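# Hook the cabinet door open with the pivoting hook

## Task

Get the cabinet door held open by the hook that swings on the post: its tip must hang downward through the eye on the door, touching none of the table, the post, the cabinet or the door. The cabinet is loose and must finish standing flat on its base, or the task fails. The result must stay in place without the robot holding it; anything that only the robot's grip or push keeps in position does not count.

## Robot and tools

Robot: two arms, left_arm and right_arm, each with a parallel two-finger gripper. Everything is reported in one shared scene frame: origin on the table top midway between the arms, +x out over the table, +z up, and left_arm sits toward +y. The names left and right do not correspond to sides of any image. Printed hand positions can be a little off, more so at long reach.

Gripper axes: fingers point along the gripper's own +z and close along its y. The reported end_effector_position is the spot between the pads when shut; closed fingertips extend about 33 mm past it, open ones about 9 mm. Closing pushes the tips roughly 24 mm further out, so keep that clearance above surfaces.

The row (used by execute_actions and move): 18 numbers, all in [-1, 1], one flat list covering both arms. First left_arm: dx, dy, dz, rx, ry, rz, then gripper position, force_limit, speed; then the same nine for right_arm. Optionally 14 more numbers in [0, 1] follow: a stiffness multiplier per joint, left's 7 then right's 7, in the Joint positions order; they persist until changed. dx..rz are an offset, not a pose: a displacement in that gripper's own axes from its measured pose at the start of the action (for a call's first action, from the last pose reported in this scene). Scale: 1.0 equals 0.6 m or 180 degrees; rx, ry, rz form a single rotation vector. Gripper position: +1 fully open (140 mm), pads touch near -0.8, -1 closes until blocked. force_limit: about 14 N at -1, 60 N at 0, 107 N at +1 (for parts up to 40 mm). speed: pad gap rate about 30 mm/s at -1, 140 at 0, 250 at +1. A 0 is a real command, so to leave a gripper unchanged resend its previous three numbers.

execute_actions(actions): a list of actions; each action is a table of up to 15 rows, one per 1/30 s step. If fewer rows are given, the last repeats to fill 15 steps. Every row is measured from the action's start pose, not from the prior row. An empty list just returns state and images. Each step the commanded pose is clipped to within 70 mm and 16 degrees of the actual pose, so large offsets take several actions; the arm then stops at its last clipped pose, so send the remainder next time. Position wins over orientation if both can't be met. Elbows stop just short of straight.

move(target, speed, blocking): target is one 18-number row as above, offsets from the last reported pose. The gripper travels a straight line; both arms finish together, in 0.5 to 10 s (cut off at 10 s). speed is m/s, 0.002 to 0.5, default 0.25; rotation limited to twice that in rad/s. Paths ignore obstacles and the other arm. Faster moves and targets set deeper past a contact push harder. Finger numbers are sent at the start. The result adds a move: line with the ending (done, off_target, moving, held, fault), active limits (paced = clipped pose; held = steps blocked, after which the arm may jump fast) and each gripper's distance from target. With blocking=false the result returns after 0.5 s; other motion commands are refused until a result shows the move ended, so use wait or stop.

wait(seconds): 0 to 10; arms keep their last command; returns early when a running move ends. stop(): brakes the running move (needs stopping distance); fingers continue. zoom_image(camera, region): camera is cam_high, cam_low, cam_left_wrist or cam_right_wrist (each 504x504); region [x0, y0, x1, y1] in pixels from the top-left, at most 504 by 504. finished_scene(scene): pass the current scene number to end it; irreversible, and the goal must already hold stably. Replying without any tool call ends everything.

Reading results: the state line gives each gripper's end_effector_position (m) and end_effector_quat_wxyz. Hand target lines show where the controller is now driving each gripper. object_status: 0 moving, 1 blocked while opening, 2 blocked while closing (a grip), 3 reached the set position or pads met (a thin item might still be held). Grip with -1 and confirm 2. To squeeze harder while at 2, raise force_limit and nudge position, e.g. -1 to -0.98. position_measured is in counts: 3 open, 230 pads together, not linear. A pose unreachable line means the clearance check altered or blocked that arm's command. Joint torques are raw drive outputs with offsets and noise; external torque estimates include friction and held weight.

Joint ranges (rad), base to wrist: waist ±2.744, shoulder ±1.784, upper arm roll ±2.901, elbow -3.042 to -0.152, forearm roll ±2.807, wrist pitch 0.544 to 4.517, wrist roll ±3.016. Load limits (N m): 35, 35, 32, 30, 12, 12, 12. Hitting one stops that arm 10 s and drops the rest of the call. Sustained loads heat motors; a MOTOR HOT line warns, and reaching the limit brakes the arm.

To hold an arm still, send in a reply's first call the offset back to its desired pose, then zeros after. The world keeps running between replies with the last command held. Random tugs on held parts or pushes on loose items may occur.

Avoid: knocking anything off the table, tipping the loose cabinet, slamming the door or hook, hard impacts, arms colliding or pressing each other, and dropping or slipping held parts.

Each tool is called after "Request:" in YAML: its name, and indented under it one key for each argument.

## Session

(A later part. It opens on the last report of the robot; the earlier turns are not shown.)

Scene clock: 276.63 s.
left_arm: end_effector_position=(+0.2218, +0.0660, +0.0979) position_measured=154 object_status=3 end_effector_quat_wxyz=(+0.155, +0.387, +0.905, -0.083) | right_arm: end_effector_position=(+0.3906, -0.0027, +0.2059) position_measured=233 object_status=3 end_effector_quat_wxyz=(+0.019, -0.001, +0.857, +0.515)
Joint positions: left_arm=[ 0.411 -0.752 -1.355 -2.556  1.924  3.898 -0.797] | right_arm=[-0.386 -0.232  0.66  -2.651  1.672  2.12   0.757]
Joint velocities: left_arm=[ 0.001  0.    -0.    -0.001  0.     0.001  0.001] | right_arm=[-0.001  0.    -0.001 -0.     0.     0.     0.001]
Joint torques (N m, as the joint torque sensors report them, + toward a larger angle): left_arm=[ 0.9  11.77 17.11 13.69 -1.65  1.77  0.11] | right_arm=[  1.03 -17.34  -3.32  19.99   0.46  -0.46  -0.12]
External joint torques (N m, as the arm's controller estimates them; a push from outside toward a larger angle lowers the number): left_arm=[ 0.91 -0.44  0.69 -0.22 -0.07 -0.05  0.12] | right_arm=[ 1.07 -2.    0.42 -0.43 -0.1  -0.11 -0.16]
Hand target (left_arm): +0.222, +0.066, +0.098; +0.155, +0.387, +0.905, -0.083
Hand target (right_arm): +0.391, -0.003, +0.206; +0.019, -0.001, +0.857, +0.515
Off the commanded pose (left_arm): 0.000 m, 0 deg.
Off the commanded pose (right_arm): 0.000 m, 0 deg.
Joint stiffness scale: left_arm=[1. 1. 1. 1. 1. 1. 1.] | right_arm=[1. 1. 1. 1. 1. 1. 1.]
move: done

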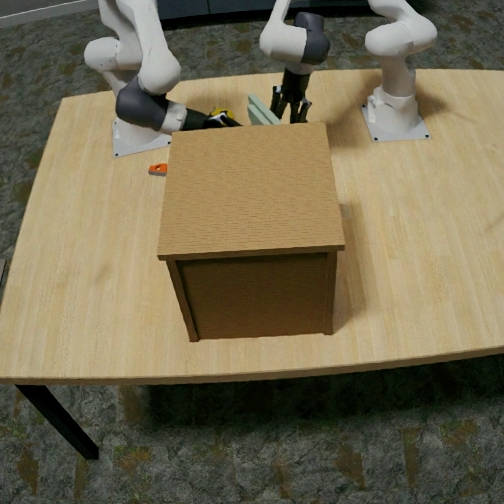

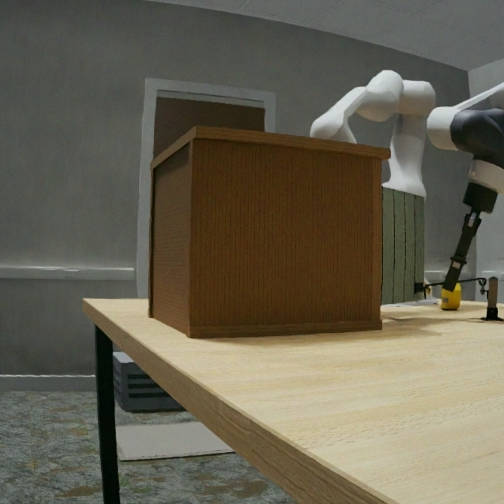

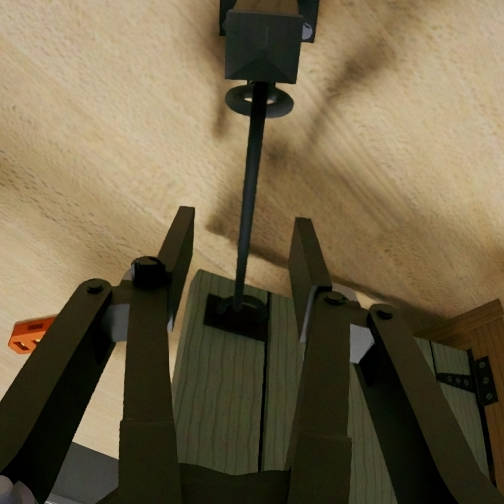

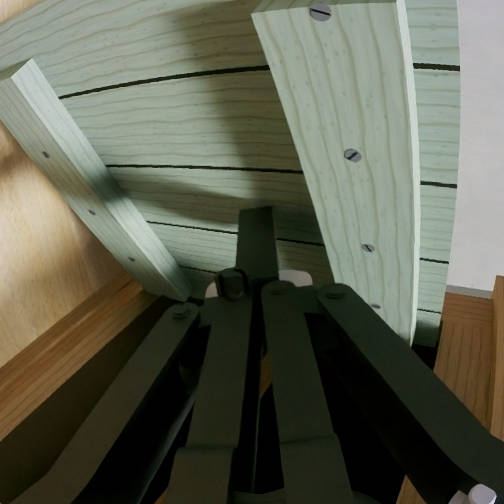

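Request:
move:
  target: [0,0,-0.11,0,0,0,-0.2,-0.3,-0.6,0,-0.08,-0.15,0,0,0,-1,0,0]
  speed: 0.07

Request:
zoom_image:
  camera: "cam_left_wrist"
  region: [170, 190, 310, 330]

Scene clock: 286.00 s.
left_arm: end_effector_position=(+0.2077, +0.0834, +0.1590) position_measured=154 object_status=3 end_effector_quat_wxyz=(+0.157, +0.391, +0.903, -0.082) | right_arm: end_effector_position=(+0.3901, -0.1059, +0.2042) position_measured=233 object_status=3 end_effector_quat_wxyz=(+0.017, +0.006, +0.858, +0.513)
Joint positions: left_arm=[ 0.288 -0.892 -1.145 -2.541  2.031  4.096 -0.882] | right_arm=[-0.492 -0.307  0.46  -2.74   1.446  1.938  0.724]
Joint velocities: left_arm=[-0.    -0.011  0.     0.001  0.     0.019 -0.006] | right_arm=[-0.001 -0.    -0.002 -0.    -0.006 -0.008 -0.008]
Joint torques (N m, as the joint torque sensors report them, + toward a larger angle): left_arm=[-0.04 10.81 19.56 14.75 -1.03  2.22 -0.29] | right_arm=[  0.68 -16.95  -3.47  18.6    0.06  -1.09  -0.48]
External joint torques (N m, as the arm's controller estimates them; a push from outside toward a larger angle lowers the number): left_arm=[-0.04 -0.91  1.88  0.34  0.58  0.47 -0.28] | right_arm=[ 0.66 -2.19  0.04 -1.49 -0.92 -0.67 -0.53]
Hand target (left_arm): +0.207, +0.084, +0.160; +0.155, +0.388, +0.905, -0.082
Hand target (right_arm): +0.388, -0.106, +0.204; +0.018, -0.000, +0.858, +0.513
Off the commanded pose (left_arm): 0.001 m, 1 deg.
Off the commanded pose (right_arm): 0.002 m, 1 deg.
Joint stiffness scale: left_arm=[1. 1. 1. 1. 1. 1. 1.] | right_arm=[1. 1. 1. 1. 1. 1. 1.]
move: done

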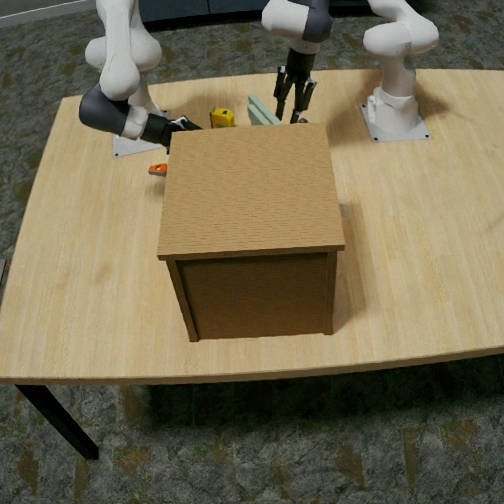

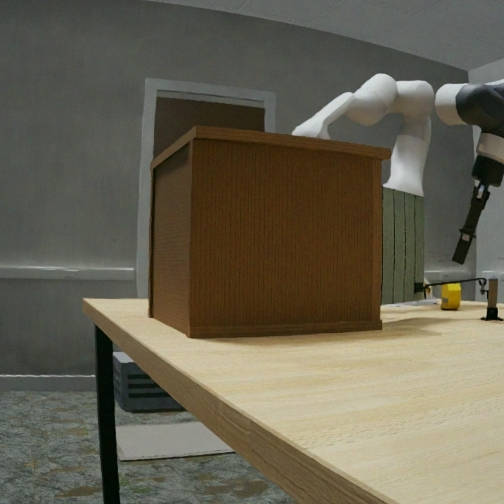

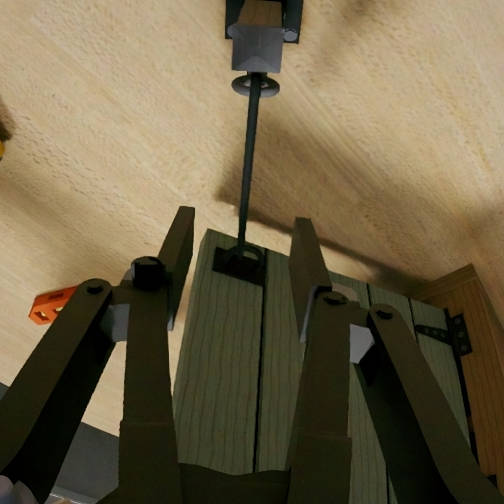

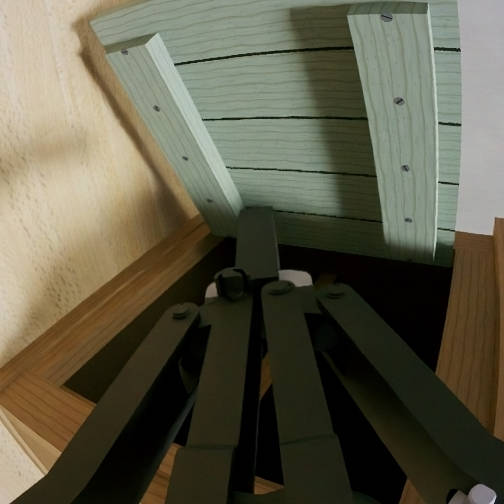

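Region (170, 190, 310, 330) of cam_left_wrist's 504x504 image, scaled by 3.600, with more detail than that image has.

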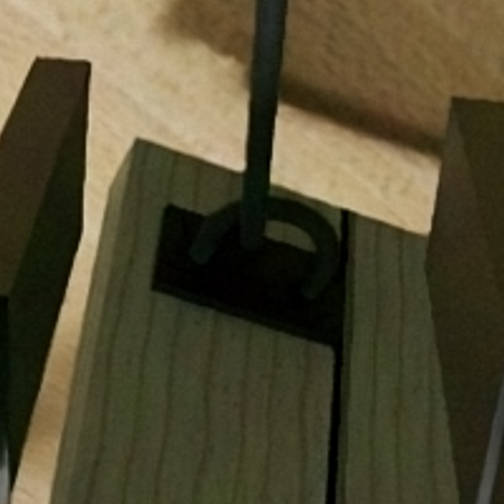

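The hook is in the eye.

Request:
finished_scene:
  scene: 1

The scene is finished: the task was done.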